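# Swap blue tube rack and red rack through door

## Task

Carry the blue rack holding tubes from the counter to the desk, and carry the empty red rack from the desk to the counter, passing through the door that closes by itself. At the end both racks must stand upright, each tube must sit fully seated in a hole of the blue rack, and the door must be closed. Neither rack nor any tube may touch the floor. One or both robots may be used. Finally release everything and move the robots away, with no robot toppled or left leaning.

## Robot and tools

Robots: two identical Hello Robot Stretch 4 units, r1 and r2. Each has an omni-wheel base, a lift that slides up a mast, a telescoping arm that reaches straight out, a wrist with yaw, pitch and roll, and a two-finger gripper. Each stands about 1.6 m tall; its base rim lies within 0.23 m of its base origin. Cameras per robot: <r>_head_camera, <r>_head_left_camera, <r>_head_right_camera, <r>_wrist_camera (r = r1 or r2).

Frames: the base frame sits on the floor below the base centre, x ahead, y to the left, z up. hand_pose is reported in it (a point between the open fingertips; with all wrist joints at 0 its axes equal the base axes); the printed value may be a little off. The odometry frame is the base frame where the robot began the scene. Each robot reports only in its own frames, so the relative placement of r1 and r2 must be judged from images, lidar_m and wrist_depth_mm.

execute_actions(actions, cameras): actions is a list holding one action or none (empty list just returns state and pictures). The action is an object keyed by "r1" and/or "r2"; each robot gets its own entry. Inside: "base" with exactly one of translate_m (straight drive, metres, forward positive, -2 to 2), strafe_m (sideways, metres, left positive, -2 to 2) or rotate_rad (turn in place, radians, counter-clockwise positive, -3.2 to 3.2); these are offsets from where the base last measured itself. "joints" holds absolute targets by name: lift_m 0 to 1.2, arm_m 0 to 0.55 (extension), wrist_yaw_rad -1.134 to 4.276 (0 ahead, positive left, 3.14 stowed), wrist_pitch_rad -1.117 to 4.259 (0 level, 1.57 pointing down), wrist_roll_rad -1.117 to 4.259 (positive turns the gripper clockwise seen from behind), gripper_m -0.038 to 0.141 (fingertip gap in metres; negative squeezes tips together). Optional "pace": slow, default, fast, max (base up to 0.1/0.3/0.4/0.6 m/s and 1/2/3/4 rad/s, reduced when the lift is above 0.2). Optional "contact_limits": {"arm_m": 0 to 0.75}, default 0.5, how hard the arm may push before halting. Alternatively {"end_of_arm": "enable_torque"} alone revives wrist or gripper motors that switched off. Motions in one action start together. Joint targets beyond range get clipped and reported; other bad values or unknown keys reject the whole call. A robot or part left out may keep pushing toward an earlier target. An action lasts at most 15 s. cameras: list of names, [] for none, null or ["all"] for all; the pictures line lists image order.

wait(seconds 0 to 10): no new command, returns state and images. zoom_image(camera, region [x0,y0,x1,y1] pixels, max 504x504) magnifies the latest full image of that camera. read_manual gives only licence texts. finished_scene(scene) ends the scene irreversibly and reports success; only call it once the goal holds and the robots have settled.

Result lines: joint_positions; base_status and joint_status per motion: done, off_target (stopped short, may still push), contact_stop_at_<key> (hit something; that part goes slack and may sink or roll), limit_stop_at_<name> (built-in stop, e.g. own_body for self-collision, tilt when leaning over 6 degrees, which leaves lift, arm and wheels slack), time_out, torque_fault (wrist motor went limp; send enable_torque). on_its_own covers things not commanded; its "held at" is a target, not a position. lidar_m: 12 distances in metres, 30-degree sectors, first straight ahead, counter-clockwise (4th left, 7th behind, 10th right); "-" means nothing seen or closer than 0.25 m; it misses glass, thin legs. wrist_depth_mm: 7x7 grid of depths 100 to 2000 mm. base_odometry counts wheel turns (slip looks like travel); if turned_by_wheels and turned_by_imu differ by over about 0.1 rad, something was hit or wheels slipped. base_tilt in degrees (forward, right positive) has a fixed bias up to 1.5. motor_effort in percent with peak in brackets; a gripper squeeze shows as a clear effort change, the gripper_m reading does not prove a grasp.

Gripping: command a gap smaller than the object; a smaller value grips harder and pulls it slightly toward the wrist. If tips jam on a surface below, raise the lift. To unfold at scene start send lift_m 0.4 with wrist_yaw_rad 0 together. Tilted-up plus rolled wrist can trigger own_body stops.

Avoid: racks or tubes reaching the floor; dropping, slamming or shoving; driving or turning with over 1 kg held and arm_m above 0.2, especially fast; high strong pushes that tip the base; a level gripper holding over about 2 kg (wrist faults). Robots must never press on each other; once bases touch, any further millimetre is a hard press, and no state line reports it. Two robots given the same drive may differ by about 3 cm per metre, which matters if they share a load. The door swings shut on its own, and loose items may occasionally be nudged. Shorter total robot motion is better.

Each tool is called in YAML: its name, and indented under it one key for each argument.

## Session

execute_actions:
  actions: []

Scene clock: 0.00 s.
r1.base_odometry: x=+0.000 y=+0.000 heading=+0.000 (m, m, rad; r1's odometry frame)
r1.turned_by_wheels: +0.000 (rad since the last result)
r1.turned_by_imu: +0.000 (rad since the last result)
r1.base_tilt: forward=+0.8 right=+0.1 (deg)
r1.lidar_m: 1.04 0.88 1.21 1.20 1.33 1.23 1.20 1.00 0.78 0.77 0.84 1.46
r1.base_status: not commanded
r1.joint_positions: lift_m=+0.223 arm_m=+0.000 wrist_yaw_rad=+3.101 wrist_pitch_rad=+0.003 wrist_roll_rad=+0.012 gripper_m=+0.057
r1.joint_status: not commanded
r1.motor_effort: lift_m=+18 arm_m=+0 wrist_yaw_rad=+3 wrist_pitch_rad=-5 wrist_roll_rad=-1 gripper_m=+0 wheel_0=+1 wheel_1=+0 wheel_2=+1 (%)
r1.hand_pose: x=-0.1140 y=+0.0990 z=+0.4007 quat_wxyz=(+0.020, -0.001, +0.006, +1.000) (m; r1's base frame)
r1.wrist_depth_mm: 138 139 1397 1336 1336 1308 1255 / - 138 1366 1336 1308 1281 1255 / 103 135 225 1336 1308 1281 1255 / 111 137 251 1336 1308 1281 1229 / 135 1366 1336 1308 1281 1255 1229 / 1182 1366 1308 1308 221 1255 1229 / 1138 1255 193 1118 1025 1138 1138
r2.base_odometry: x=+0.000 y=+0.000 heading=+0.000 (m, m, rad; r2's odometry frame)
r2.turned_by_wheels: +0.000 (rad since the last result)
r2.turned_by_imu: +0.000 (rad since the last result)
r2.base_tilt: forward=+0.4 right=+0.0 (deg)
r2.lidar_m: 1.90 1.88 2.05 1.69 1.43 0.80 0.67 0.65 0.77 1.33 1.29 1.50
r2.base_status: not commanded
r2.joint_positions: lift_m=+0.247 arm_m=-0.002 wrist_yaw_rad=+3.179 wrist_pitch_rad=+0.020 wrist_roll_rad=-0.008 gripper_m=+0.057
r2.joint_status: not commanded
r2.motor_effort: lift_m=+17 arm_m=-1 wrist_yaw_rad=+1 wrist_pitch_rad=-6 wrist_roll_rad=+0 gripper_m=-5 wheel_0=+0 wheel_1=+0 wheel_2=+1 (%)
r2.hand_pose: x=-0.1223 y=+0.0764 z=+0.4200 quat_wxyz=(-0.019, -0.010, -0.004, +1.000) (m; r2's base frame)
r2.wrist_depth_mm: - 131 131 820 866 931 991 / - 109 132 831 878 946 991 / - 114 132 831 878 946 1008 / 135 134 232 842 891 960 1008 / 220 750 788 842 891 946 1025 / 221 750 213 842 201 960 1025 / 223 750 798 108 891 946 1008
pictures: r1_head_camera, r1_head_left_camera, r1_head_right_camera, r1_wrist_camera, r2_head_camera, r2_head_left_camera, r2_head_right_camera, r2_wrist_camera
Images, in order (width x height): r1_head_camera 420x560, r1_head_left_camera 420x672, r1_head_right_camera 420x672, r1_wrist_camera 616x392, r2_head_camera 420x560, r2_head_left_camera 420x672, r2_head_right_camera 420x672, r2_wrist_camera 616x392.

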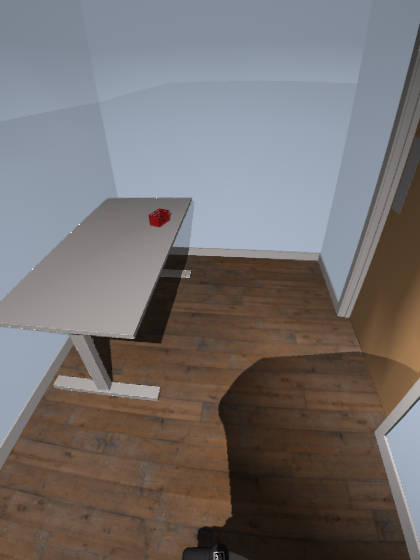

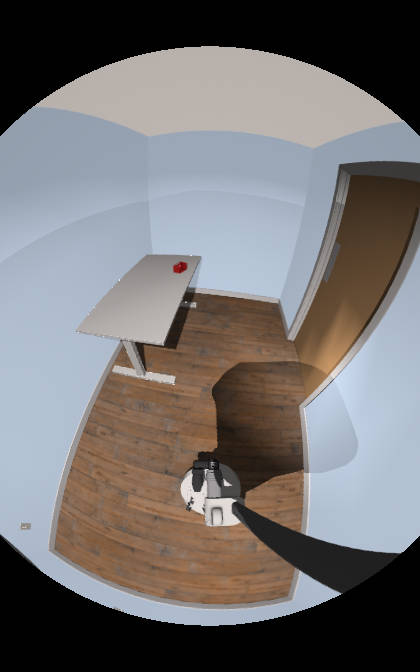

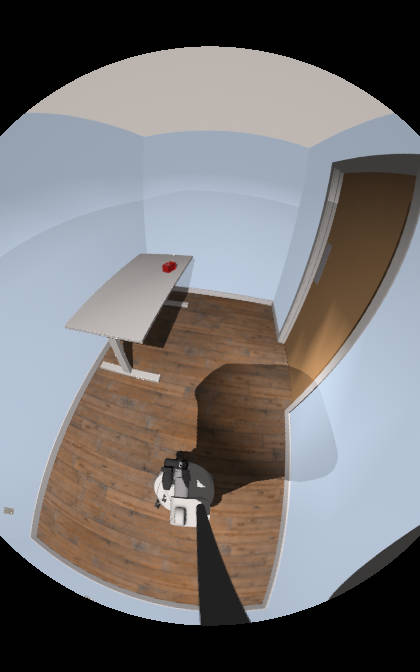

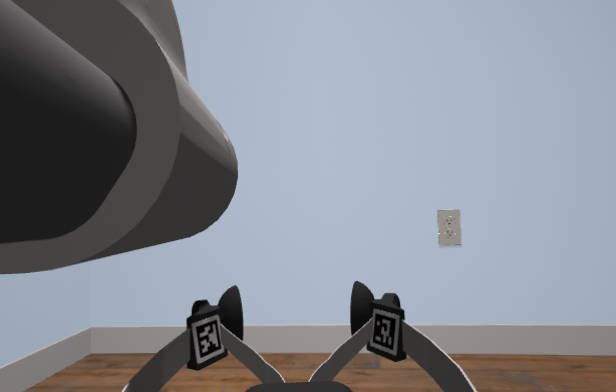

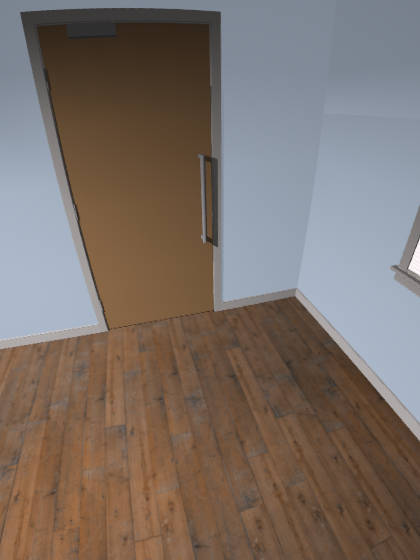

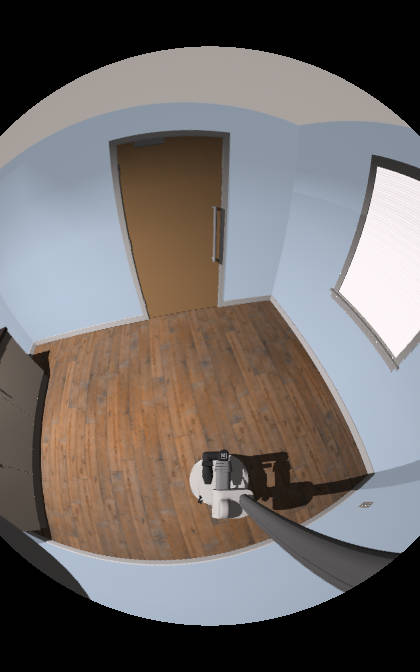

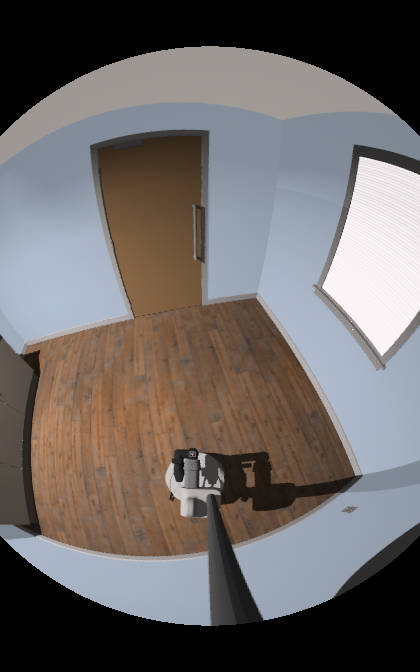

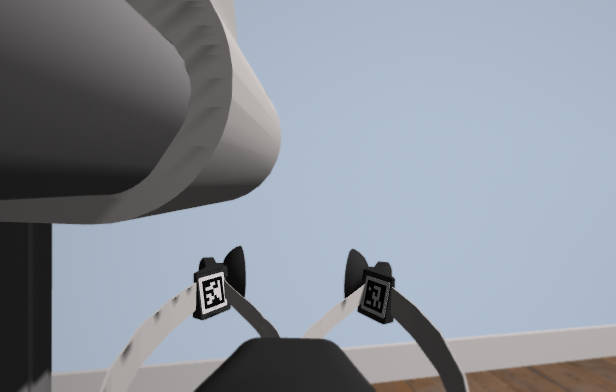

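zoom_image:
  camera: "r1_head_camera"
  region: [100, 180, 220, 280]

execute_actions:
  actions:
    - {"r1":{"base":{"rotate_rad":-0.25},"joints":{"lift_m":0.70,"wrist_yaw_rad":0,"gripper_m":0.141,"wrist_pitch_rad":0.25},"pace":"fast"},"r2":{"base":{"rotate_rad":1.88},"joints":{"lift_m":0.89,"wrist_yaw_rad":0,"gripper_m":0.141,"wrist_pitch_rad":0.25},"pace":"fast"}}
  cameras: ["r1_head_camera","r2_head_camera","r2_wrist_camera"]

Region (100, 180, 220, 280) of r1_head_camera's 420x560 image, scaled by 4.200, with more detail than that image has.

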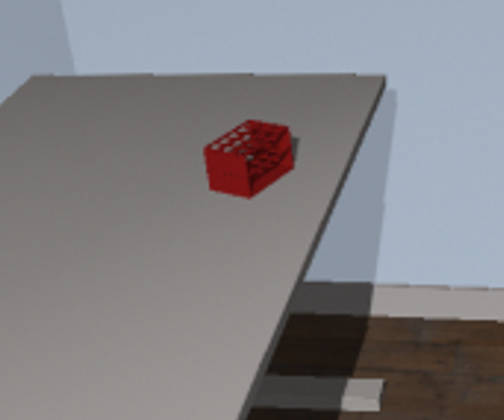

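Scene clock: 3.53 s.
r1.base_odometry: x=+0.000 y=+0.000 heading=-0.249 (m, m, rad; r1's odometry frame)
r1.turned_by_wheels: -0.249 (rad since the last result)
r1.turned_by_imu: -0.248 (rad since the last result)
r1.base_tilt: forward=+0.9 right=+0.1 (deg)
r1.lidar_m: 2.25 0.89 1.03 1.19 1.21 1.31 1.19 1.22 0.81 0.75 0.77 1.01
r1.base_status: done
r1.joint_positions: lift_m=+0.700 arm_m=+0.000 wrist_yaw_rad=+0.000 wrist_pitch_rad=+0.252 wrist_roll_rad=+0.012 gripper_m=+0.141
r1.joint_status: all done
r1.motor_effort: lift_m=+19(21) arm_m=+0(0) wrist_yaw_rad=+2(4) wrist_pitch_rad=-5(5) wrist_roll_rad=-1(0) gripper_m=+0(3) wheel_0=+4(8) wheel_1=+2(7) wheel_2=+2(8) (%)
r1.hand_pose: x=+0.4502 y=-0.0873 z=+0.8061 quat_wxyz=(+0.992, +0.006, +0.126, -0.001) (m; r1's base frame)
r1.wrist_depth_mm: - - - - 1921 1308 976 / - - - - 1983 1366 976 / - - - - - 1366 976 / 1182 - - - - 1366 991 / - - - - - 1397 1008 / 1921 1808 1921 1921 1756 1205 1025 / 1499 196 1336 160 1397 1281 1025
r2.base_odometry: x=+0.000 y=+0.000 heading=+1.880 (m, m, rad; r2's odometry frame)
r2.turned_by_wheels: +1.880 (rad since the last result)
r2.turned_by_imu: +1.885 (rad since the last result)
r2.base_tilt: forward=+0.4 right=-0.1 (deg)
r2.lidar_m: 1.71 0.94 0.68 0.64 0.71 0.98 1.32 1.34 1.88 1.85 2.00 1.79
r2.base_status: done
r2.joint_positions: lift_m=+0.890 arm_m=-0.002 wrist_yaw_rad=+0.000 wrist_pitch_rad=+0.252 wrist_roll_rad=-0.008 gripper_m=+0.141
r2.joint_status: all done
r2.motor_effort: lift_m=+23(25) arm_m=-1(1) wrist_yaw_rad=+0(6) wrist_pitch_rad=-5(6) wrist_roll_rad=+2(1) gripper_m=-3(2) wheel_0=-1(6) wheel_1=+0(8) wheel_2=+0(9) (%)
r2.hand_pose: x=+0.4486 y=-0.0873 z=+0.9958 quat_wxyz=(+0.992, -0.004, +0.126, +0.001) (m; r2's base frame)
r2.wrist_depth_mm: 1025 1499 - 1983 1921 1921 1921 / 1025 1499 - - - - - / 1025 1499 1499 1537 1618 1756 - / 1060 1499 1537 1537 1537 1499 1576 / 1042 1336 1618 1576 1618 1576 1618 / 1078 1281 1661 1661 1661 1661 1863 / 1060 1430 1537 108 1537 1537 1576
pictures: r1_head_camera, r2_head_camera, r2_wrist_camera
Images, in order (width x height): r1_head_camera 420x560, r2_head_camera 420x560, r2_wrist_camera 616x392.

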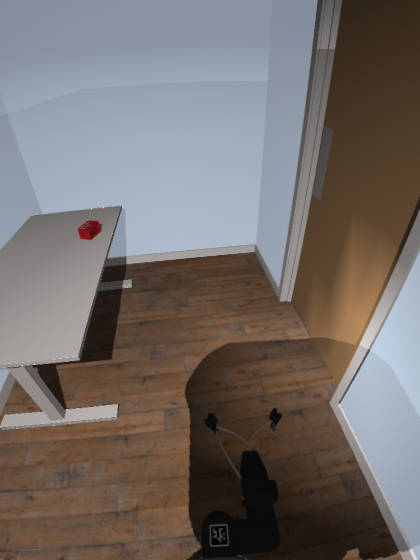

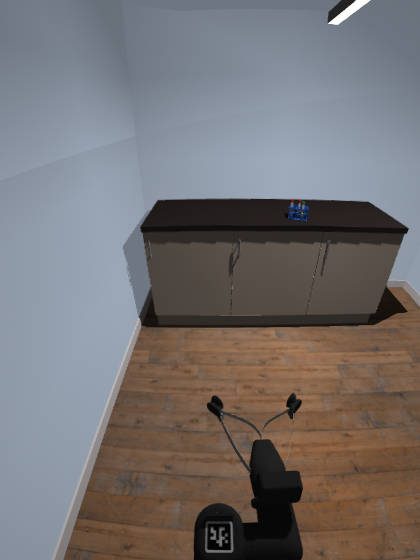

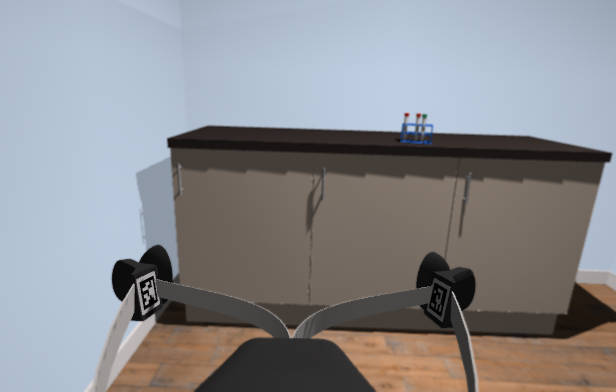

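execute_actions:
  actions:
    - {"r1":{"base":{"translate_m":1.5},"pace":"fast"},"r2":{"base":{"translate_m":1.2},"pace":"fast"}}
  cameras: []

execute_actions:
  actions:
    - {"r1":{"base":{"rotate_rad":1.25},"pace":"fast"},"r2":{"base":{"strafe_m":-0.42},"pace":"fast"}}
  cameras: ["r1_head_camera","r1_wrist_camera","r2_head_camera","r2_wrist_camera"]

Scene clock: 9.27 s.
r1.base_odometry: x=+1.454 y=-0.370 heading=-0.249 (m, m, rad; r1's odometry frame)
r1.turned_by_wheels: +0.000 (rad since the last result)
r1.turned_by_imu: +0.004 (rad since the last result)
r1.base_tilt: forward=+0.8 right=+0.1 (deg)
r1.lidar_m: 1.00 0.97 0.63 0.57 0.58 0.75 2.69 1.00 0.75 0.68 0.66 0.81
r1.base_status: done
r1.joint_positions: lift_m=+0.700 arm_m=+0.000 wrist_yaw_rad=+0.000 wrist_pitch_rad=+0.252 wrist_roll_rad=+0.012 gripper_m=+0.141
r1.joint_status: not commanded
r1.motor_effort: lift_m=+19(19) arm_m=+0(0) wrist_yaw_rad=+3(1) wrist_pitch_rad=-3(5) wrist_roll_rad=+1(0) gripper_m=+0(3) wheel_0=+2(8) wheel_1=+1(7) wheel_2=+2(12) (%)
r1.hand_pose: x=+0.4501 y=-0.0874 z=+0.8062 quat_wxyz=(+0.992, +0.006, +0.126, -0.001) (m; r1's base frame)
r1.wrist_depth_mm: 715 732 750 759 788 809 691 / 732 750 759 788 809 831 691 / 750 768 788 809 831 854 699 / 768 788 809 831 854 878 699 / 798 820 831 854 891 891 723 / 820 831 854 878 904 831 723 / 842 196 878 161 946 891 707
r2.base_odometry: x=-0.365 y=+1.143 heading=+1.880 (m, m, rad; r2's odometry frame)
r2.turned_by_wheels: +0.000 (rad since the last result)
r2.turned_by_imu: -0.003 (rad since the last result)
r2.base_tilt: forward=+0.4 right=-0.1 (deg)
r2.lidar_m: 0.50 0.55 0.64 0.62 0.67 0.98 2.52 2.68 2.02 1.92 0.75 0.52
r2.base_status: done
r2.joint_positions: lift_m=+0.890 arm_m=-0.002 wrist_yaw_rad=+0.000 wrist_pitch_rad=+0.252 wrist_roll_rad=-0.008 gripper_m=+0.141
r2.joint_status: not commanded
r2.motor_effort: lift_m=+23(24) arm_m=-1(1) wrist_yaw_rad=+1(0) wrist_pitch_rad=-5(6) wrist_roll_rad=-2(1) gripper_m=-2(1) wheel_0=+0(8) wheel_1=-1(5) wheel_2=+0(11) (%)
r2.hand_pose: x=+0.4486 y=-0.0874 z=+0.9959 quat_wxyz=(+0.992, -0.004, +0.126, +0.001) (m; r2's base frame)
r2.wrist_depth_mm: 878 878 878 878 878 854 854 / 917 917 904 904 891 904 891 / 960 960 960 931 931 931 931 / 668 683 707 723 732 768 788 / 445 452 459 466 473 488 492 / 334 332 330 347 332 340 359 / 370 368 340 108 368 340 340
pictures: none
No camera images: the call's "cameras" was empty. Leave "cameras" out to get every camera's image.

Scene clock: 11.67 s.
r1.base_odometry: x=+1.454 y=-0.370 heading=+1.001 (m, m, rad; r1's odometry frame)
r1.turned_by_wheels: +1.250 (rad since the last result)
r1.turned_by_imu: +1.252 (rad since the last result)
r1.base_tilt: forward=+0.9 right=+0.2 (deg)
r1.lidar_m: 0.59 0.56 0.63 2.18 1.84 0.93 0.72 0.65 0.65 0.98 1.01 0.76
r1.base_status: done
r1.joint_positions: lift_m=+0.700 arm_m=+0.000 wrist_yaw_rad=+0.000 wrist_pitch_rad=+0.252 wrist_roll_rad=+0.012 gripper_m=+0.141
r1.joint_status: not commanded
r1.motor_effort: lift_m=+19(19) arm_m=+0(1) wrist_yaw_rad=+2(2) wrist_pitch_rad=-5(5) wrist_roll_rad=+0(1) gripper_m=-1(2) wheel_0=-2(9) wheel_1=-1(6) wheel_2=-2(7) (%)
r1.hand_pose: x=+0.4501 y=-0.0874 z=+0.8062 quat_wxyz=(+0.992, +0.006, +0.126, -0.001) (m; r1's base frame)
r1.wrist_depth_mm: 946 1025 1138 1229 1281 1008 820 / 976 1060 1138 1255 1336 1025 831 / 991 1078 1182 1281 1366 1025 842 / 991 991 854 946 931 991 854 / 591 580 559 569 559 654 854 / 418 410 455 1366 1281 991 878 / 1042 196 1255 160 1308 1042 891
r2.base_odometry: x=+0.035 y=+1.271 heading=+1.880 (m, m, rad; r2's odometry frame)
r2.turned_by_wheels: +0.000 (rad since the last result)
r2.turned_by_imu: +0.001 (rad since the last result)
r2.base_tilt: forward=+0.4 right=+0.0 (deg)
r2.lidar_m: 0.49 0.53 0.72 1.04 1.13 1.54 2.54 2.12 1.55 1.51 0.76 0.54
r2.base_status: done
r2.joint_positions: lift_m=+0.890 arm_m=-0.002 wrist_yaw_rad=+0.000 wrist_pitch_rad=+0.252 wrist_roll_rad=-0.008 gripper_m=+0.141
r2.joint_status: not commanded
r2.motor_effort: lift_m=+22(23) arm_m=-1(1) wrist_yaw_rad=+1(1) wrist_pitch_rad=-5(6) wrist_roll_rad=-1(2) gripper_m=+0(1) wheel_0=-2(8) wheel_1=+0(12) wheel_2=+0(0) (%)
r2.hand_pose: x=+0.4486 y=-0.0874 z=+0.9959 quat_wxyz=(+0.992, -0.004, +0.126, +0.001) (m; r2's base frame)
r2.wrist_depth_mm: 878 878 878 866 854 854 842 / 917 917 917 891 891 891 878 / 960 946 931 946 931 931 917 / 668 683 699 469 668 759 778 / 445 452 459 439 442 484 492 / 336 329 332 345 330 340 364 / 368 366 340 108 366 338 338
pictures: r1_head_camera, r1_wrist_camera, r2_head_camera, r2_wrist_camera
Images, in order (width x height): r1_head_camera 420x560, r1_wrist_camera 616x392, r2_head_camera 420x560, r2_wrist_camera 616x392.

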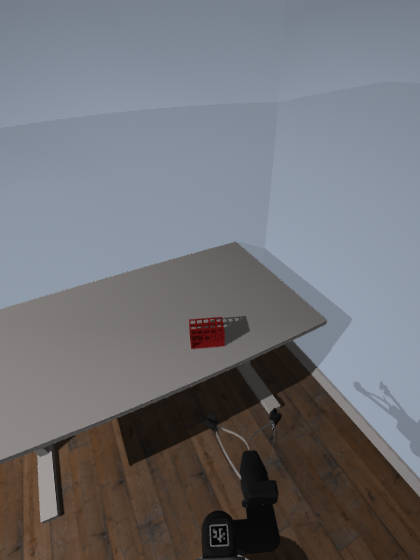

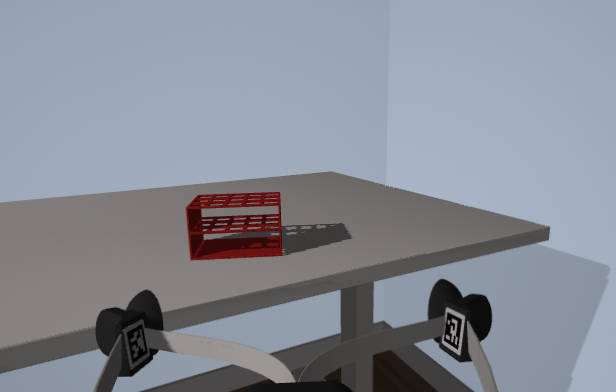

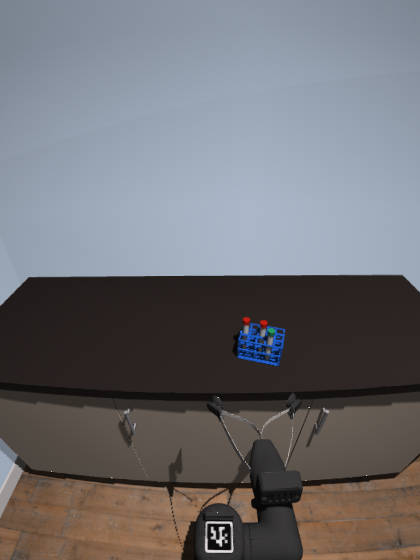

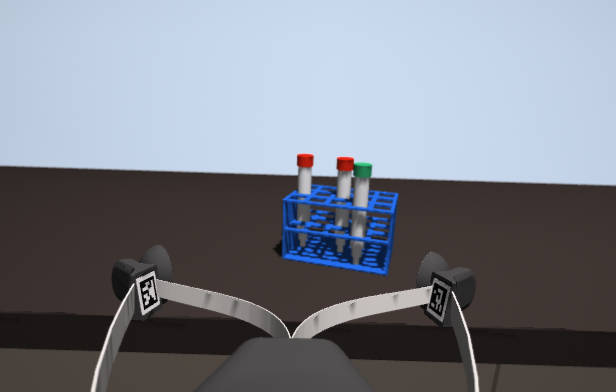

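zoom_image:
  camera: "r2_head_camera"
  region: [200, 300, 320, 420]

zoom_image:
  camera: "r2_wrist_camera"
  region: [260, 140, 420, 290]

Region (200, 300, 320, 420) of r2_head_camera's 420x560 image, scaled by 4.200, with more detail than that image has.

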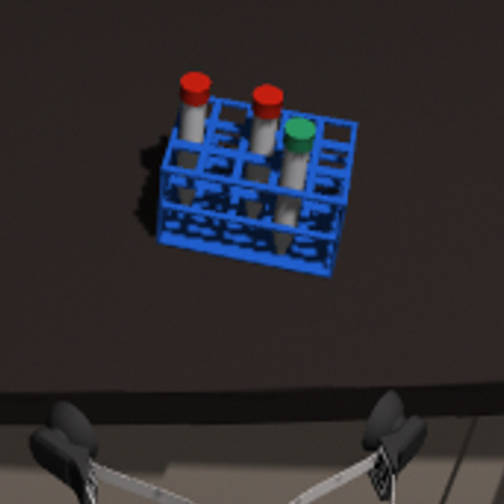

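Region (260, 140, 420, 290) of r2_wrist_camera's 616x392 image, scaled by 3.150; it fills the top 472 rows of this view, and the rest is white.

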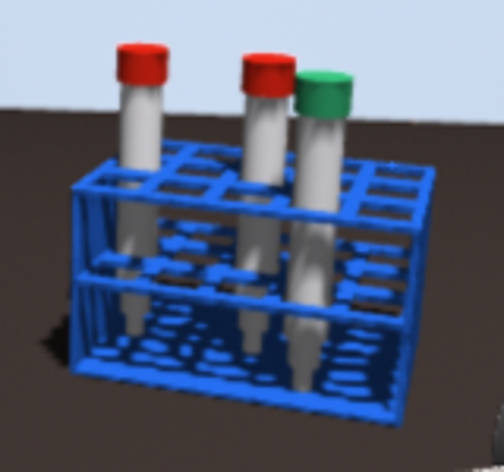

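execute_actions:
  actions:
    - {"r1":{"base":{"rotate_rad":0.07}},"r2":{"base":{"rotate_rad":-0.27}}}
  cameras: []

execute_actions:
  actions:
    - {"r1":{"base":{"strafe_m":0.028},"joints":{"arm_m":0.2,"lift_m":0.66}},"r2":{"base":{"strafe_m":0.152},"joints":{"arm_m":0.12,"lift_m":0.85}}}
  cameras: ["r1_head_camera","r1_wrist_camera","r2_head_camera","r2_wrist_camera"]

Scene clock: 13.83 s.
r1.base_odometry: x=+1.454 y=-0.370 heading=+1.070 (m, m, rad; r1's odometry frame)
r1.turned_by_wheels: +0.069 (rad since the last result)
r1.turned_by_imu: +0.070 (rad since the last result)
r1.base_tilt: forward=+0.8 right=+0.1 (deg)
r1.lidar_m: 0.57 0.57 0.63 2.40 1.56 0.88 0.71 0.64 0.70 1.03 1.01 0.71
r1.base_status: done
r1.joint_positions: lift_m=+0.700 arm_m=+0.000 wrist_yaw_rad=+0.000 wrist_pitch_rad=+0.252 wrist_roll_rad=+0.012 gripper_m=+0.141
r1.joint_status: not commanded
r1.motor_effort: lift_m=+19(19) arm_m=+0(0) wrist_yaw_rad=+2(2) wrist_pitch_rad=-4(4) wrist_roll_rad=+0(0) gripper_m=+3(3) wheel_0=-2(9) wheel_1=-2(5) wheel_2=-3(8) (%)
r1.hand_pose: x=+0.4501 y=-0.0874 z=+0.8062 quat_wxyz=(+0.992, +0.006, +0.126, -0.001) (m; r1's base frame)
r1.wrist_depth_mm: 946 1008 1098 1182 1281 1098 878 / 976 1042 1118 1182 1308 1118 891 / 991 1060 1160 1255 1366 1138 891 / 991 991 976 842 917 1042 904 / 591 585 559 539 559 591 842 / 418 399 433 469 960 1078 946 / 370 196 1255 160 1308 1118 946
r2.base_odometry: x=+0.035 y=+1.271 heading=+1.610 (m, m, rad; r2's odometry frame)
r2.turned_by_wheels: -0.270 (rad since the last result)
r2.turned_by_imu: -0.270 (rad since the last result)
r2.base_tilt: forward=+0.4 right=+0.0 (deg)
r2.lidar_m: 0.50 0.51 0.59 1.04 1.05 1.23 2.30 2.51 1.75 1.52 1.53 0.61
r2.base_status: done
r2.joint_positions: lift_m=+0.890 arm_m=-0.002 wrist_yaw_rad=+0.000 wrist_pitch_rad=+0.252 wrist_roll_rad=-0.008 gripper_m=+0.141
r2.joint_status: not commanded
r2.motor_effort: lift_m=+22(23) arm_m=-1(1) wrist_yaw_rad=+2(2) wrist_pitch_rad=-6(6) wrist_roll_rad=-1(2) gripper_m=+0(1) wheel_0=+1(5) wheel_1=-1(5) wheel_2=+0(6) (%)
r2.hand_pose: x=+0.4486 y=-0.0874 z=+0.9959 quat_wxyz=(+0.992, -0.004, +0.126, +0.000) (m; r2's base frame)
r2.wrist_depth_mm: 798 831 866 931 976 1042 1118 / 831 866 904 960 1008 1078 1160 / 854 904 960 976 1060 1118 1205 / 668 615 492 732 741 768 1205 / 449 433 433 473 477 484 492 / 336 324 347 370 394 445 512 / 338 366 384 108 455 500 544
pictures: none
No camera images: the call's "cameras" was empty. Leave "cameras" out to get every camera's image.

Scene clock: 15.57 s.
r1.base_odometry: x=+1.429 y=-0.356 heading=+1.070 (m, m, rad; r1's odometry frame)
r1.turned_by_wheels: +0.000 (rad since the last result)
r1.turned_by_imu: +0.001 (rad since the last result)
r1.base_tilt: forward=+0.7 right=+0.1 (deg)
r1.lidar_m: 0.57 0.55 0.64 2.38 1.56 0.91 0.71 0.67 0.68 1.04 1.04 0.71
r1.base_status: done
r1.joint_positions: lift_m=+0.660 arm_m=+0.198 wrist_yaw_rad=+0.000 wrist_pitch_rad=+0.252 wrist_roll_rad=+0.012 gripper_m=+0.141
r1.joint_status: all done
r1.motor_effort: lift_m=+15(16) arm_m=+9(7) wrist_yaw_rad=+3(4) wrist_pitch_rad=-4(6) wrist_roll_rad=-1(0) gripper_m=+2(1) wheel_0=+0(8) wheel_1=+1(7) wheel_2=+0(3) (%)
r1.hand_pose: x=+0.6486 y=-0.0874 z=+0.7664 quat_wxyz=(+0.992, +0.006, +0.126, -0.001) (m; r1's base frame)
r1.wrist_depth_mm: 798 854 904 991 1060 1042 831 / 809 866 931 1008 1118 1078 854 / 831 891 960 1042 1138 1078 866 / 798 778 768 661 723 707 809 / 469 459 399 377 436 436 430 / 330 310 322 319 315 287 329 / 256 196 229 161 257 298 917
r2.base_odometry: x=-0.117 y=+1.265 heading=+1.610 (m, m, rad; r2's odometry frame)
r2.turned_by_wheels: +0.000 (rad since the last result)
r2.turned_by_imu: +0.001 (rad since the last result)
r2.base_tilt: forward=+0.4 right=-0.1 (deg)
r2.lidar_m: 0.45 0.44 0.55 0.90 0.89 1.07 1.91 2.55 1.92 1.66 1.01 0.57
r2.base_status: done
r2.joint_positions: lift_m=+0.850 arm_m=+0.119 wrist_yaw_rad=+0.000 wrist_pitch_rad=+0.252 wrist_roll_rad=-0.008 gripper_m=+0.141
r2.joint_status: all done
r2.motor_effort: lift_m=+13(20) arm_m=+5(7) wrist_yaw_rad=+1(2) wrist_pitch_rad=-6(6) wrist_roll_rad=+0(1) gripper_m=+0(1) wheel_0=+2(6) wheel_1=-2(6) wheel_2=+1(1) (%)
r2.hand_pose: x=+0.5694 y=-0.0874 z=+0.9566 quat_wxyz=(+0.992, -0.004, +0.126, +0.001) (m; r2's base frame)
r2.wrist_depth_mm: 668 707 732 778 820 866 904 / 691 715 759 798 854 904 976 / 715 768 778 831 891 960 1008 / 535 544 508 334 530 609 627 / 355 359 343 325 345 384 394 / 265 244 249 276 254 270 287 / 213 213 226 108 229 241 258
pictures: r1_head_camera, r1_wrist_camera, r2_head_camera, r2_wrist_camera
Images, in order (width x height): r1_head_camera 420x560, r1_wrist_camera 616x392, r2_head_camera 420x560, r2_wrist_camera 616x392.

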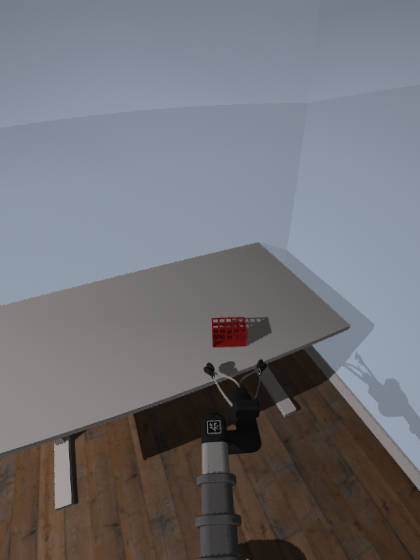

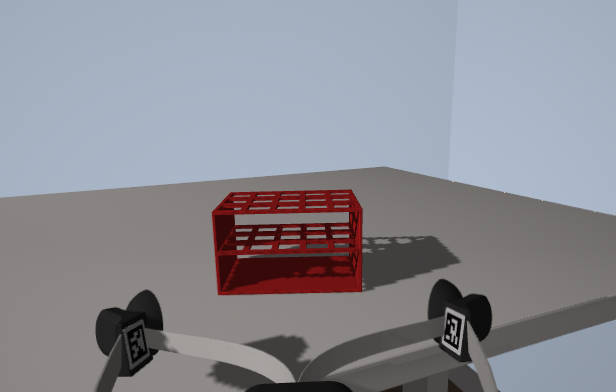

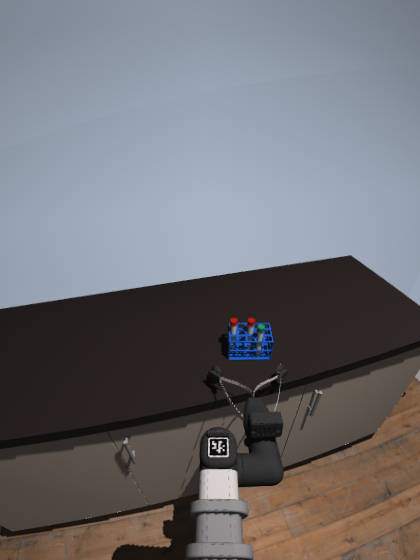

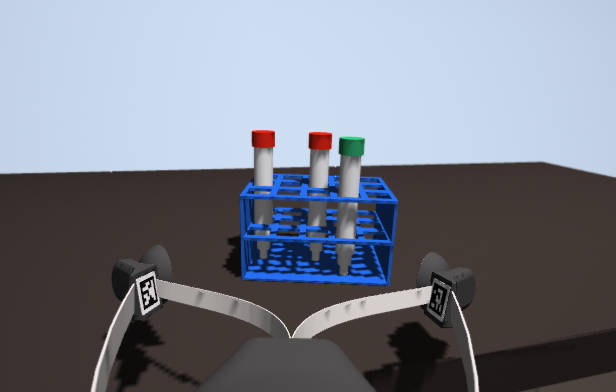

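execute_actions:
  actions:
    - {"r1":{"base":{"strafe_m":0.01},"joints":{"arm_m":0.27,"lift_m":0.653},"pace":"slow"},"r2":{"base":{"strafe_m":-0.013},"joints":{"arm_m":0.185,"lift_m":0.842},"pace":"slow"}}
  cameras: ["r1_wrist_camera","r2_wrist_camera"]

Scene clock: 17.97 s.
r1.base_odometry: x=+1.421 y=-0.352 heading=+1.070 (m, m, rad; r1's odometry frame)
r1.turned_by_wheels: +0.000 (rad since the last result)
r1.turned_by_imu: +0.001 (rad since the last result)
r1.base_tilt: forward=+0.8 right=+0.2 (deg)
r1.lidar_m: 0.55 0.56 0.63 2.38 1.59 0.90 0.71 0.67 0.67 1.05 1.03 0.77
r1.base_status: done
r1.joint_positions: lift_m=+0.653 arm_m=+0.268 wrist_yaw_rad=+0.000 wrist_pitch_rad=+0.252 wrist_roll_rad=+0.012 gripper_m=+0.141
r1.joint_status: all done
r1.motor_effort: lift_m=+15(14) arm_m=+9(9) wrist_yaw_rad=+2(3) wrist_pitch_rad=-5(4) wrist_roll_rad=+0(0) gripper_m=+1(2) wheel_0=-4(6) wheel_1=+2(8) wheel_2=+0(3) (%)
r1.hand_pose: x=+0.7186 y=-0.0874 z=+0.7595 quat_wxyz=(+0.992, +0.006, +0.126, -0.001) (m; r1's base frame)
r1.wrist_depth_mm: 732 788 842 917 991 1042 820 / 759 809 854 931 1025 1042 831 / 778 831 891 960 1060 1060 842 / 759 741 723 707 691 676 798 / 445 439 298 315 362 415 410 / 317 296 294 297 286 267 297 / 244 196 220 160 225 224 233
r2.base_odometry: x=-0.104 y=+1.265 heading=+1.610 (m, m, rad; r2's odometry frame)
r2.turned_by_wheels: +0.000 (rad since the last result)
r2.turned_by_imu: +0.001 (rad since the last result)
r2.base_tilt: forward=+0.5 right=+0.0 (deg)
r2.lidar_m: 0.47 0.48 0.57 0.90 0.89 1.05 1.92 2.55 1.92 1.66 1.01 0.58
r2.base_status: done
r2.joint_positions: lift_m=+0.842 arm_m=+0.184 wrist_yaw_rad=+0.000 wrist_pitch_rad=+0.252 wrist_roll_rad=-0.008 gripper_m=+0.141
r2.joint_status: all done
r2.motor_effort: lift_m=+13(11) arm_m=+5(4) wrist_yaw_rad=+0(0) wrist_pitch_rad=-5(5) wrist_roll_rad=-1(0) gripper_m=+0(1) wheel_0=+2(5) wheel_1=-1(7) wheel_2=+0(1) (%)
r2.hand_pose: x=+0.6343 y=-0.0874 z=+0.9487 quat_wxyz=(+0.992, -0.004, +0.126, +0.001) (m; r2's base frame)
r2.wrist_depth_mm: 621 647 683 715 759 809 854 / 640 676 707 750 788 831 891 / 668 699 723 759 831 878 931 / 500 517 436 260 504 574 591 / 338 342 274 260 286 366 373 / 254 231 236 254 240 255 272 / 202 200 215 108 211 212 215
pictures: r1_wrist_camera, r2_wrist_camera
Images, in order (width x height): r1_wrist_camera 616x392, r2_wrist_camera 616x392.

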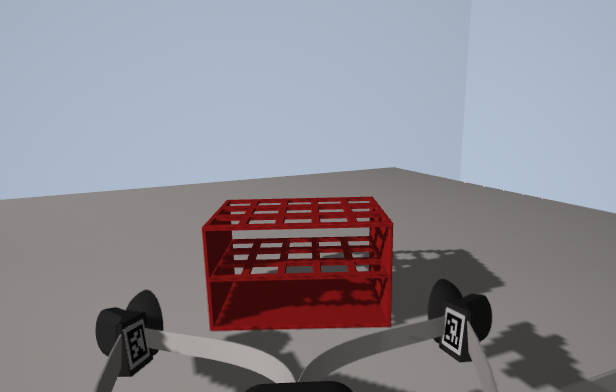

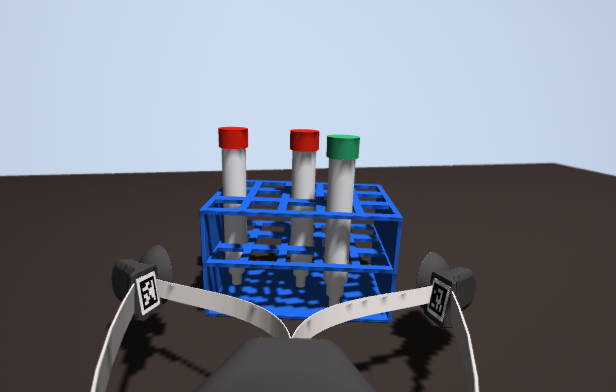

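execute_actions:
  actions:
    - {"r1":{"joints":{"arm_m":0.332},"pace":"slow"},"r2":{"joints":{"arm_m":0.236},"pace":"slow"}}
  cameras: ["r1_wrist_camera","r2_wrist_camera"]

execute_actions:
  actions:
    - {"r1":{"joints":{"gripper_m":0.07}},"r2":{"joints":{"gripper_m":0.07}}}
  cameras: []

execute_actions:
  actions:
    - {"r1":{"joints":{"lift_m":0.70},"pace":"slow"},"r2":{"joints":{"lift_m":0.89},"pace":"slow"}}
  cameras: ["r1_wrist_camera","r2_wrist_camera"]

Scene clock: 20.20 s.
r1.base_odometry: x=+1.421 y=-0.352 heading=+1.070 (m, m, rad; r1's odometry frame)
r1.turned_by_wheels: +0.000 (rad since the last result)
r1.turned_by_imu: +0.001 (rad since the last result)
r1.base_tilt: forward=+0.9 right=+0.1 (deg)
r1.lidar_m: 0.56 0.56 0.62 2.38 1.57 0.90 0.71 0.68 0.69 1.05 1.05 0.71
r1.base_status: not commanded
r1.joint_positions: lift_m=+0.653 arm_m=+0.330 wrist_yaw_rad=+0.000 wrist_pitch_rad=+0.252 wrist_roll_rad=+0.012 gripper_m=+0.141
r1.joint_status: all done
r1.motor_effort: lift_m=+15(15) arm_m=+9(13) wrist_yaw_rad=+2(3) wrist_pitch_rad=-6(5) wrist_roll_rad=+0(1) gripper_m=+1(0) wheel_0=-4(4) wheel_1=+2(2) wheel_2=+0(0) (%)
r1.hand_pose: x=+0.7806 y=-0.0874 z=+0.7595 quat_wxyz=(+0.992, +0.006, +0.126, -0.001) (m; r1's base frame)
r1.wrist_depth_mm: 691 741 798 842 931 976 798 / 707 750 809 878 960 1008 809 / 723 778 831 904 976 1042 820 / 715 741 723 707 691 683 788 / 445 442 249 248 265 413 410 / 315 296 252 256 233 267 296 / 244 196 214 161 220 224 233
r2.base_odometry: x=-0.104 y=+1.265 heading=+1.610 (m, m, rad; r2's odometry frame)
r2.turned_by_wheels: +0.000 (rad since the last result)
r2.turned_by_imu: +0.001 (rad since the last result)
r2.base_tilt: forward=+0.4 right=-0.1 (deg)
r2.lidar_m: 0.47 0.46 0.53 0.92 0.92 1.11 1.97 2.56 1.90 1.64 0.97 0.56
r2.base_status: not commanded
r2.joint_positions: lift_m=+0.842 arm_m=+0.235 wrist_yaw_rad=+0.000 wrist_pitch_rad=+0.252 wrist_roll_rad=-0.008 gripper_m=+0.141
r2.joint_status: all done
r2.motor_effort: lift_m=+13(13) arm_m=+5(5) wrist_yaw_rad=+1(1) wrist_pitch_rad=-5(5) wrist_roll_rad=+0(0) gripper_m=+1(2) wheel_0=+2(2) wheel_1=-1(1) wheel_2=+0(0) (%)
r2.hand_pose: x=+0.6853 y=-0.0874 z=+0.9487 quat_wxyz=(+0.992, -0.004, +0.126, +0.001) (m; r2's base frame)
r2.wrist_depth_mm: 580 603 634 668 707 759 788 / 591 627 654 691 741 778 831 / 621 647 683 699 768 809 878 / 500 512 262 216 549 569 585 / 336 342 217 207 213 366 375 / 253 202 211 200 206 254 272 / 202 200 203 108 206 212 215
pictures: r1_wrist_camera, r2_wrist_camera
Images, in order (width x height): r1_wrist_camera 616x392, r2_wrist_camera 616x392.

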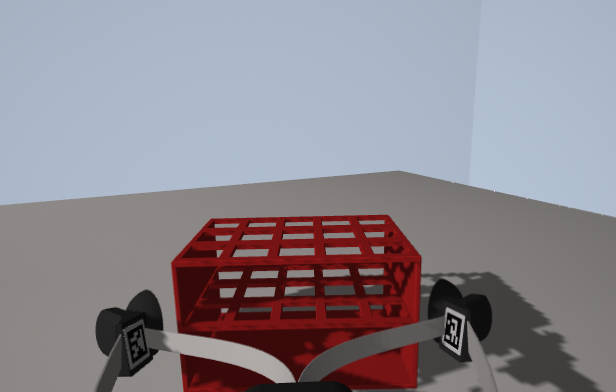

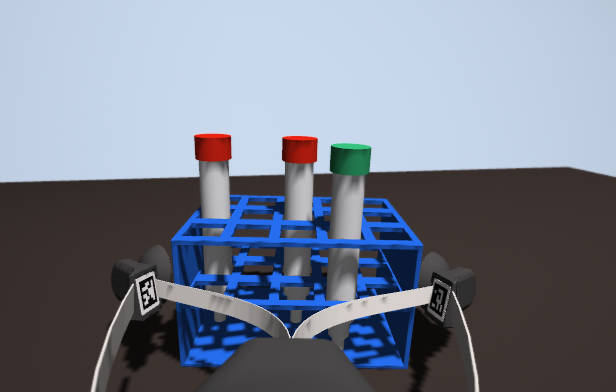

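Scene clock: 21.93 s.
r1.base_odometry: x=+1.421 y=-0.352 heading=+1.070 (m, m, rad; r1's odometry frame)
r1.turned_by_wheels: +0.000 (rad since the last result)
r1.turned_by_imu: +0.001 (rad since the last result)
r1.base_tilt: forward=+0.7 right=+0.0 (deg)
r1.lidar_m: 0.55 0.56 0.62 2.38 1.57 0.87 0.71 0.68 0.70 1.06 1.05 0.73
r1.base_status: not commanded
r1.joint_positions: lift_m=+0.653 arm_m=+0.330 wrist_yaw_rad=+0.000 wrist_pitch_rad=+0.253 wrist_roll_rad=+0.012 gripper_m=+0.070
r1.joint_status: all done
r1.motor_effort: lift_m=+15(15) arm_m=+10(9) wrist_yaw_rad=+2(3) wrist_pitch_rad=-7(7) wrist_roll_rad=-1(1) gripper_m=-27(24) wheel_0=-4(5) wheel_1=+2(2) wheel_2=+0(0) (%)
r1.hand_pose: x=+0.7806 y=-0.0874 z=+0.7593 quat_wxyz=(+0.992, +0.006, +0.126, -0.001) (m; r1's base frame)
r1.wrist_depth_mm: 691 741 788 854 931 976 788 / 699 759 809 878 960 1025 809 / 723 778 831 917 991 1025 820 / 715 732 715 707 683 668 778 / 445 436 232 230 229 410 404 / 314 293 229 237 211 296 294 / 242 174 216 224 194 182 231
r2.base_odometry: x=-0.104 y=+1.265 heading=+1.610 (m, m, rad; r2's odometry frame)
r2.turned_by_wheels: +0.000 (rad since the last result)
r2.turned_by_imu: +0.001 (rad since the last result)
r2.base_tilt: forward=+0.5 right=+0.0 (deg)
r2.lidar_m: 0.48 0.47 0.56 0.91 0.93 1.06 1.97 2.57 1.90 1.65 0.98 0.55
r2.base_status: not commanded
r2.joint_positions: lift_m=+0.842 arm_m=+0.235 wrist_yaw_rad=+0.000 wrist_pitch_rad=+0.253 wrist_roll_rad=-0.008 gripper_m=+0.070
r2.joint_status: all done
r2.motor_effort: lift_m=+14(13) arm_m=+5(5) wrist_yaw_rad=+0(1) wrist_pitch_rad=-8(9) wrist_roll_rad=+2(1) gripper_m=-19(21) wheel_0=+2(2) wheel_1=-1(1) wheel_2=+0(0) (%)
r2.hand_pose: x=+0.6853 y=-0.0874 z=+0.9484 quat_wxyz=(+0.992, -0.004, +0.126, +0.001) (m; r2's base frame)
r2.wrist_depth_mm: 580 609 640 668 715 741 798 / 597 627 661 699 741 788 831 / 621 654 683 715 788 831 878 / 500 512 223 202 549 569 580 / 334 338 206 193 195 364 368 / 251 179 202 204 190 182 271 / 194 202 189 108 194 203 213
pictures: none
No camera images: the call's "cameras" was empty. Leave "cameras" out to get every camera's image.

Scene clock: 23.20 s.
r1.base_odometry: x=+1.421 y=-0.352 heading=+1.070 (m, m, rad; r1's odometry frame)
r1.turned_by_wheels: +0.000 (rad since the last result)
r1.turned_by_imu: +0.000 (rad since the last result)
r1.base_tilt: forward=+0.9 right=+0.2 (deg)
r1.lidar_m: 0.57 0.55 0.63 2.38 1.59 0.91 0.71 0.67 0.68 1.03 1.05 0.69
r1.base_status: not commanded
r1.joint_positions: lift_m=+0.700 arm_m=+0.330 wrist_yaw_rad=+0.000 wrist_pitch_rad=+0.253 wrist_roll_rad=+0.012 gripper_m=+0.070
r1.joint_status: all done
r1.motor_effort: lift_m=+20(19) arm_m=+10(9) wrist_yaw_rad=+2(2) wrist_pitch_rad=-8(7) wrist_roll_rad=+0(1) gripper_m=-24(24) wheel_0=-4(4) wheel_1=+2(2) wheel_2=+0(0) (%)
r1.hand_pose: x=+0.7806 y=-0.0874 z=+0.8058 quat_wxyz=(+0.992, +0.006, +0.126, -0.001) (m; r1's base frame)
r1.wrist_depth_mm: 691 741 798 854 931 976 798 / 707 759 809 878 960 1008 809 / 723 768 831 891 991 1025 820 / 741 778 831 891 917 1008 831 / 580 574 231 231 229 539 535 / 413 387 228 237 211 387 387 / 319 175 216 224 195 182 304
r2.base_odometry: x=-0.104 y=+1.265 heading=+1.610 (m, m, rad; r2's odometry frame)
r2.turned_by_wheels: +0.000 (rad since the last result)
r2.turned_by_imu: +0.001 (rad since the last result)
r2.base_tilt: forward=+0.5 right=-0.1 (deg)
r2.lidar_m: 0.47 0.47 0.55 0.92 0.91 1.08 1.96 2.56 1.90 1.65 0.97 0.55
r2.base_status: not commanded
r2.joint_positions: lift_m=+0.890 arm_m=+0.235 wrist_yaw_rad=+0.000 wrist_pitch_rad=+0.253 wrist_roll_rad=-0.008 gripper_m=+0.070
r2.joint_status: all done
r2.motor_effort: lift_m=+24(24) arm_m=+5(5) wrist_yaw_rad=+1(0) wrist_pitch_rad=-8(8) wrist_roll_rad=+0(0) gripper_m=-23(19) wheel_0=+2(2) wheel_1=+0(1) wheel_2=+0(1) (%)
r2.hand_pose: x=+0.6853 y=-0.0874 z=+0.9955 quat_wxyz=(+0.992, -0.004, +0.126, +0.001) (m; r2's base frame)
r2.wrist_depth_mm: 580 609 634 668 715 741 798 / 597 634 668 699 741 788 842 / 621 647 683 707 778 820 866 / 634 661 222 201 723 741 759 / 436 445 208 193 195 480 488 / 329 179 202 204 191 182 355 / 256 266 196 108 204 267 281
pictures: r1_wrist_camera, r2_wrist_camera
Images, in order (width x height): r1_wrist_camera 616x392, r2_wrist_camera 616x392.

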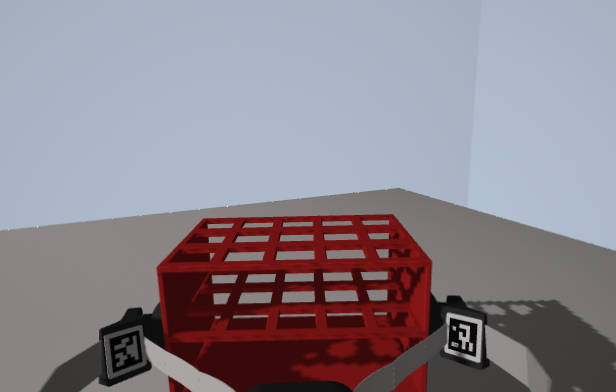

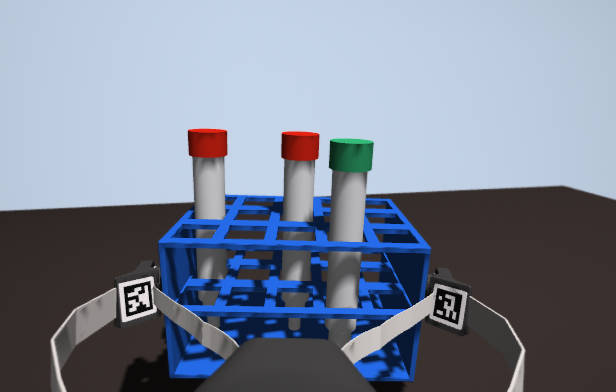

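execute_actions:
  actions:
    - {"r1":{"base":{"rotate_rad":-1.19},"joints":{"arm_m":0.0,"wrist_yaw_rad":3.0},"pace":"slow"},"r2":{"base":{"rotate_rad":0.57},"joints":{"arm_m":0.0}}}
  cameras: ["r1_head_right_camera"]

Scene clock: 28.90 s.
r1.base_odometry: x=+1.421 y=-0.351 heading=-0.119 (m, m, rad; r1's odometry frame)
r1.turned_by_wheels: -1.189 (rad since the last result)
r1.turned_by_imu: -1.189 (rad since the last result)
r1.base_tilt: forward=+0.8 right=+0.0 (deg)
r1.lidar_m: 1.05 0.80 0.59 0.53 0.60 0.81 2.43 0.91 0.73 0.69 0.67 0.93
r1.base_status: done
r1.joint_positions: lift_m=+0.700 arm_m=+0.002 wrist_yaw_rad=+3.000 wrist_pitch_rad=+0.253 wrist_roll_rad=+0.012 gripper_m=+0.070
r1.joint_status: all done
r1.motor_effort: lift_m=+20(21) arm_m=-10(6) wrist_yaw_rad=+3(10) wrist_pitch_rad=-8(7) wrist_roll_rad=+0(0) gripper_m=-24(23) wheel_0=+3(6) wheel_1=+2(9) wheel_2=+4(6) (%)
r1.hand_pose: x=-0.0916 y=+0.1260 z=+0.8058 quat_wxyz=(+0.071, -0.125, +0.015, +0.989) (m; r1's base frame)
r1.wrist_depth_mm: 120 173 - - - - 1576 / 131 210 - - - - 1576 / 1336 - - - - - 1576 / 1397 - - - - - 1464 / 1397 - 232 231 229 - 1464 / 1397 1808 228 238 211 1863 1661 / 1229 173 216 224 194 182 1430
r2.base_odometry: x=-0.104 y=+1.265 heading=+2.180 (m, m, rad; r2's odometry frame)
r2.turned_by_wheels: +0.570 (rad since the last result)
r2.turned_by_imu: +0.574 (rad since the last result)
r2.base_tilt: forward=+0.5 right=-0.1 (deg)
r2.lidar_m: 0.40 0.58 0.93 0.93 1.12 2.12 2.58 1.85 1.66 0.93 0.53 0.46
r2.base_status: done
r2.joint_positions: lift_m=+0.890 arm_m=+0.001 wrist_yaw_rad=+0.000 wrist_pitch_rad=+0.253 wrist_roll_rad=-0.008 gripper_m=+0.070
r2.joint_status: all done
r2.motor_effort: lift_m=+24(24) arm_m=-5(6) wrist_yaw_rad=+2(1) wrist_pitch_rad=-10(10) wrist_roll_rad=+0(1) gripper_m=-21(20) wheel_0=-1(6) wheel_1=+2(8) wheel_2=+0(5) (%)
r2.hand_pose: x=+0.4511 y=-0.0874 z=+0.9954 quat_wxyz=(+0.992, -0.004, +0.126, +0.001) (m; r2's base frame)
r2.wrist_depth_mm: 904 1025 946 866 809 759 707 / 931 1060 960 904 842 778 732 / 960 1098 1008 904 842 798 750 / 661 676 222 201 723 750 759 / 439 449 208 193 195 480 492 / 373 179 202 204 189 182 359 / 433 382 196 108 205 270 283
pictures: r1_head_right_camera
Images, in order (width x height): r1_head_right_camera 420x672.

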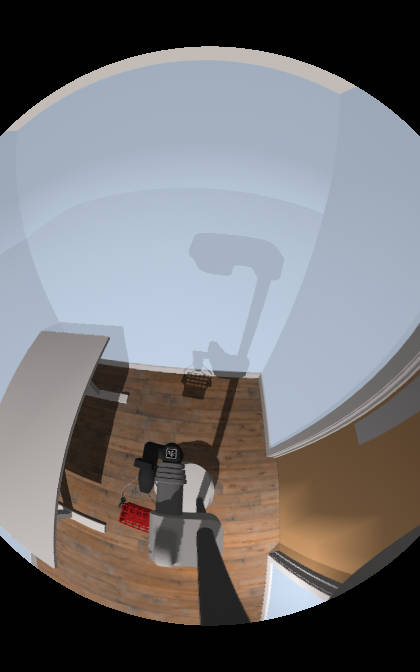

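execute_actions:
  actions:
    - {"r1":{"base":{"strafe_m":-0.44}},"r2":{"base":{"translate_m":-0.45},"pace":"fast"}}
  cameras: ["r1_head_right_camera"]

execute_actions:
  actions:
    - {"r1":{"base":{"strafe_m":-0.55},"pace":"slow"},"r2":{"base":{"translate_m":-1.75},"pace":"fast"}}
  cameras: ["r1_head_right_camera","r2_head_right_camera"]

Scene clock: 32.20 s.
r1.base_odometry: x=+1.368 y=-0.788 heading=-0.119 (m, m, rad; r1's odometry frame)
r1.turned_by_wheels: +0.000 (rad since the last result)
r1.turned_by_imu: +0.000 (rad since the last result)
r1.base_tilt: forward=+0.9 right=+0.0 (deg)
r1.lidar_m: 0.95 1.09 1.03 0.98 1.07 2.66 0.72 0.38 0.28 0.26 0.28 0.29
r1.base_status: done
r1.joint_positions: lift_m=+0.700 arm_m=+0.002 wrist_yaw_rad=+3.000 wrist_pitch_rad=+0.253 wrist_roll_rad=+0.012 gripper_m=+0.070
r1.joint_status: not commanded
r1.motor_effort: lift_m=+20(21) arm_m=-10(10) wrist_yaw_rad=+3(2) wrist_pitch_rad=-7(8) wrist_roll_rad=+1(0) gripper_m=-23(26) wheel_0=+1(11) wheel_1=+0(10) wheel_2=+0(1) (%)
r1.hand_pose: x=-0.0916 y=+0.1260 z=+0.8058 quat_wxyz=(+0.071, -0.125, +0.015, +0.989) (m; r1's base frame)
r1.wrist_depth_mm: 120 173 - - - - - / 131 210 - - - - - / 699 1025 - - - - - / 723 991 - - - - - / 732 976 232 231 229 - - / 715 798 228 238 211 1808 1863 / 647 173 216 225 194 182 1430
r2.base_odometry: x=+0.153 y=+0.896 heading=+2.180 (m, m, rad; r2's odometry frame)
r2.turned_by_wheels: +0.000 (rad since the last result)
r2.turned_by_imu: +0.003 (rad since the last result)
r2.base_tilt: forward=+0.4 right=-0.1 (deg)
r2.lidar_m: 0.40 1.06 1.05 1.08 1.30 2.12 2.16 1.68 1.50 1.51 1.04 0.89
r2.base_status: done
r2.joint_positions: lift_m=+0.890 arm_m=+0.001 wrist_yaw_rad=+0.000 wrist_pitch_rad=+0.253 wrist_roll_rad=-0.008 gripper_m=+0.070
r2.joint_status: not commanded
r2.motor_effort: lift_m=+23(24) arm_m=-5(5) wrist_yaw_rad=+1(1) wrist_pitch_rad=-9(9) wrist_roll_rad=+1(1) gripper_m=-20(22) wheel_0=+0(6) wheel_1=+1(5) wheel_2=+1(11) (%)
r2.hand_pose: x=+0.4511 y=-0.0874 z=+0.9955 quat_wxyz=(+0.992, -0.004, +0.126, +0.000) (m; r2's base frame)
r2.wrist_depth_mm: 1060 1336 1366 1281 1205 1098 1042 / 1078 1366 1464 1336 1255 1118 1078 / 1060 1281 1205 1229 1229 1182 1098 / 991 866 222 200 723 750 778 / 1060 904 208 193 194 654 615 / 1078 179 202 204 191 182 640 / 1118 1025 195 108 205 715 668
pictures: r1_head_right_camera
Images, in order (width x height): r1_head_right_camera 420x672.

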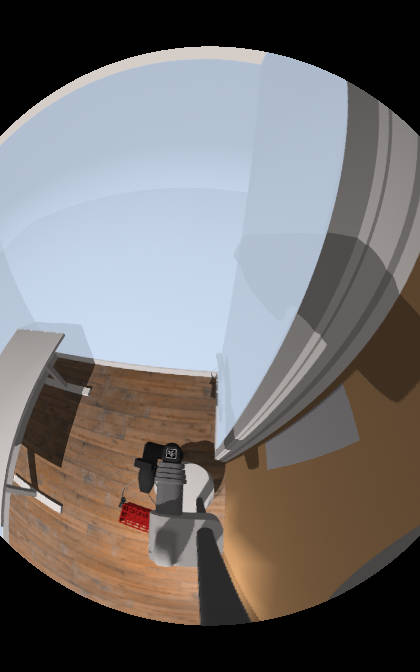

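Scene clock: 38.83 s.
r1.base_odometry: x=+1.303 y=-1.334 heading=-0.119 (m, m, rad; r1's odometry frame)
r1.turned_by_wheels: +0.000 (rad since the last result)
r1.turned_by_imu: -0.001 (rad since the last result)
r1.base_tilt: forward=+0.9 right=+0.1 (deg)
r1.lidar_m: 0.72 0.28 0.31 1.57 1.64 0.52 0.26 0.25 - 0.25 0.68 0.81
r1.base_status: done
r1.joint_positions: lift_m=+0.700 arm_m=+0.002 wrist_yaw_rad=+3.000 wrist_pitch_rad=+0.253 wrist_roll_rad=+0.012 gripper_m=+0.070
r1.joint_status: not commanded
r1.motor_effort: lift_m=+20(20) arm_m=-9(10) wrist_yaw_rad=+3(3) wrist_pitch_rad=-8(7) wrist_roll_rad=-1(0) gripper_m=-26(22) wheel_0=+9(16) wheel_1=-14(24) wheel_2=+4(17) (%)
r1.hand_pose: x=-0.0916 y=+0.1260 z=+0.8058 quat_wxyz=(+0.071, -0.125, +0.015, +0.989) (m; r1's base frame)
r1.wrist_depth_mm: 120 173 496 676 - - - / 131 210 504 691 - - - / 322 399 508 707 - - - / 332 404 496 691 - - - / 336 410 230 230 230 - - / 340 379 228 238 211 1863 1863 / 327 174 216 225 194 182 1430
r2.base_odometry: x=+1.155 y=-0.539 heading=+2.180 (m, m, rad; r2's odometry frame)
r2.turned_by_wheels: +0.000 (rad since the last result)
r2.turned_by_imu: +0.010 (rad since the last result)
r2.base_tilt: forward=+0.4 right=-0.1 (deg)
r2.lidar_m: 0.39 1.83 1.63 0.87 0.53 0.46 0.48 0.62 0.93 0.70 0.60 2.20
r2.base_status: done
r2.joint_positions: lift_m=+0.890 arm_m=+0.001 wrist_yaw_rad=+0.000 wrist_pitch_rad=+0.253 wrist_roll_rad=-0.008 gripper_m=+0.070
r2.joint_status: not commanded
r2.motor_effort: lift_m=+23(23) arm_m=-5(5) wrist_yaw_rad=+2(1) wrist_pitch_rad=-9(9) wrist_roll_rad=-2(0) gripper_m=-19(21) wheel_0=+1(5) wheel_1=+0(6) wheel_2=-1(11) (%)
r2.hand_pose: x=+0.4511 y=-0.0874 z=+0.9955 quat_wxyz=(+0.992, -0.004, +0.126, +0.000) (m; r2's base frame)
r2.wrist_depth_mm: 1576 - - - - - - / 1576 - - - - - - / 1618 - - - - - - / 1661 - 222 203 - - - / 1661 - 206 193 194 - - / 1708 179 202 204 189 182 - / 1430 1464 196 108 204 1499 1576
pictures: r1_head_right_camera, r2_head_right_camera
Images, in order (width x height): r1_head_right_camera 420x672, r2_head_right_camera 420x672.

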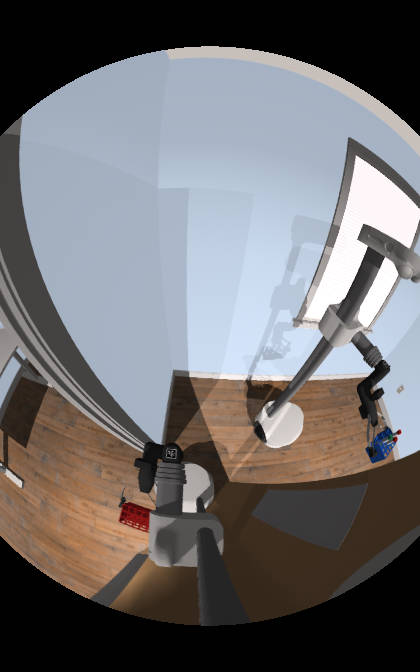

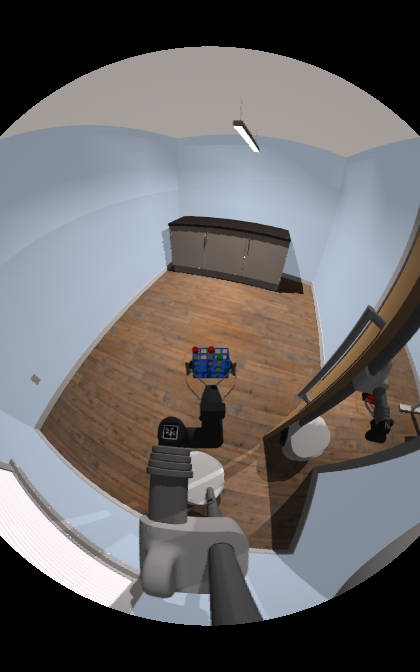

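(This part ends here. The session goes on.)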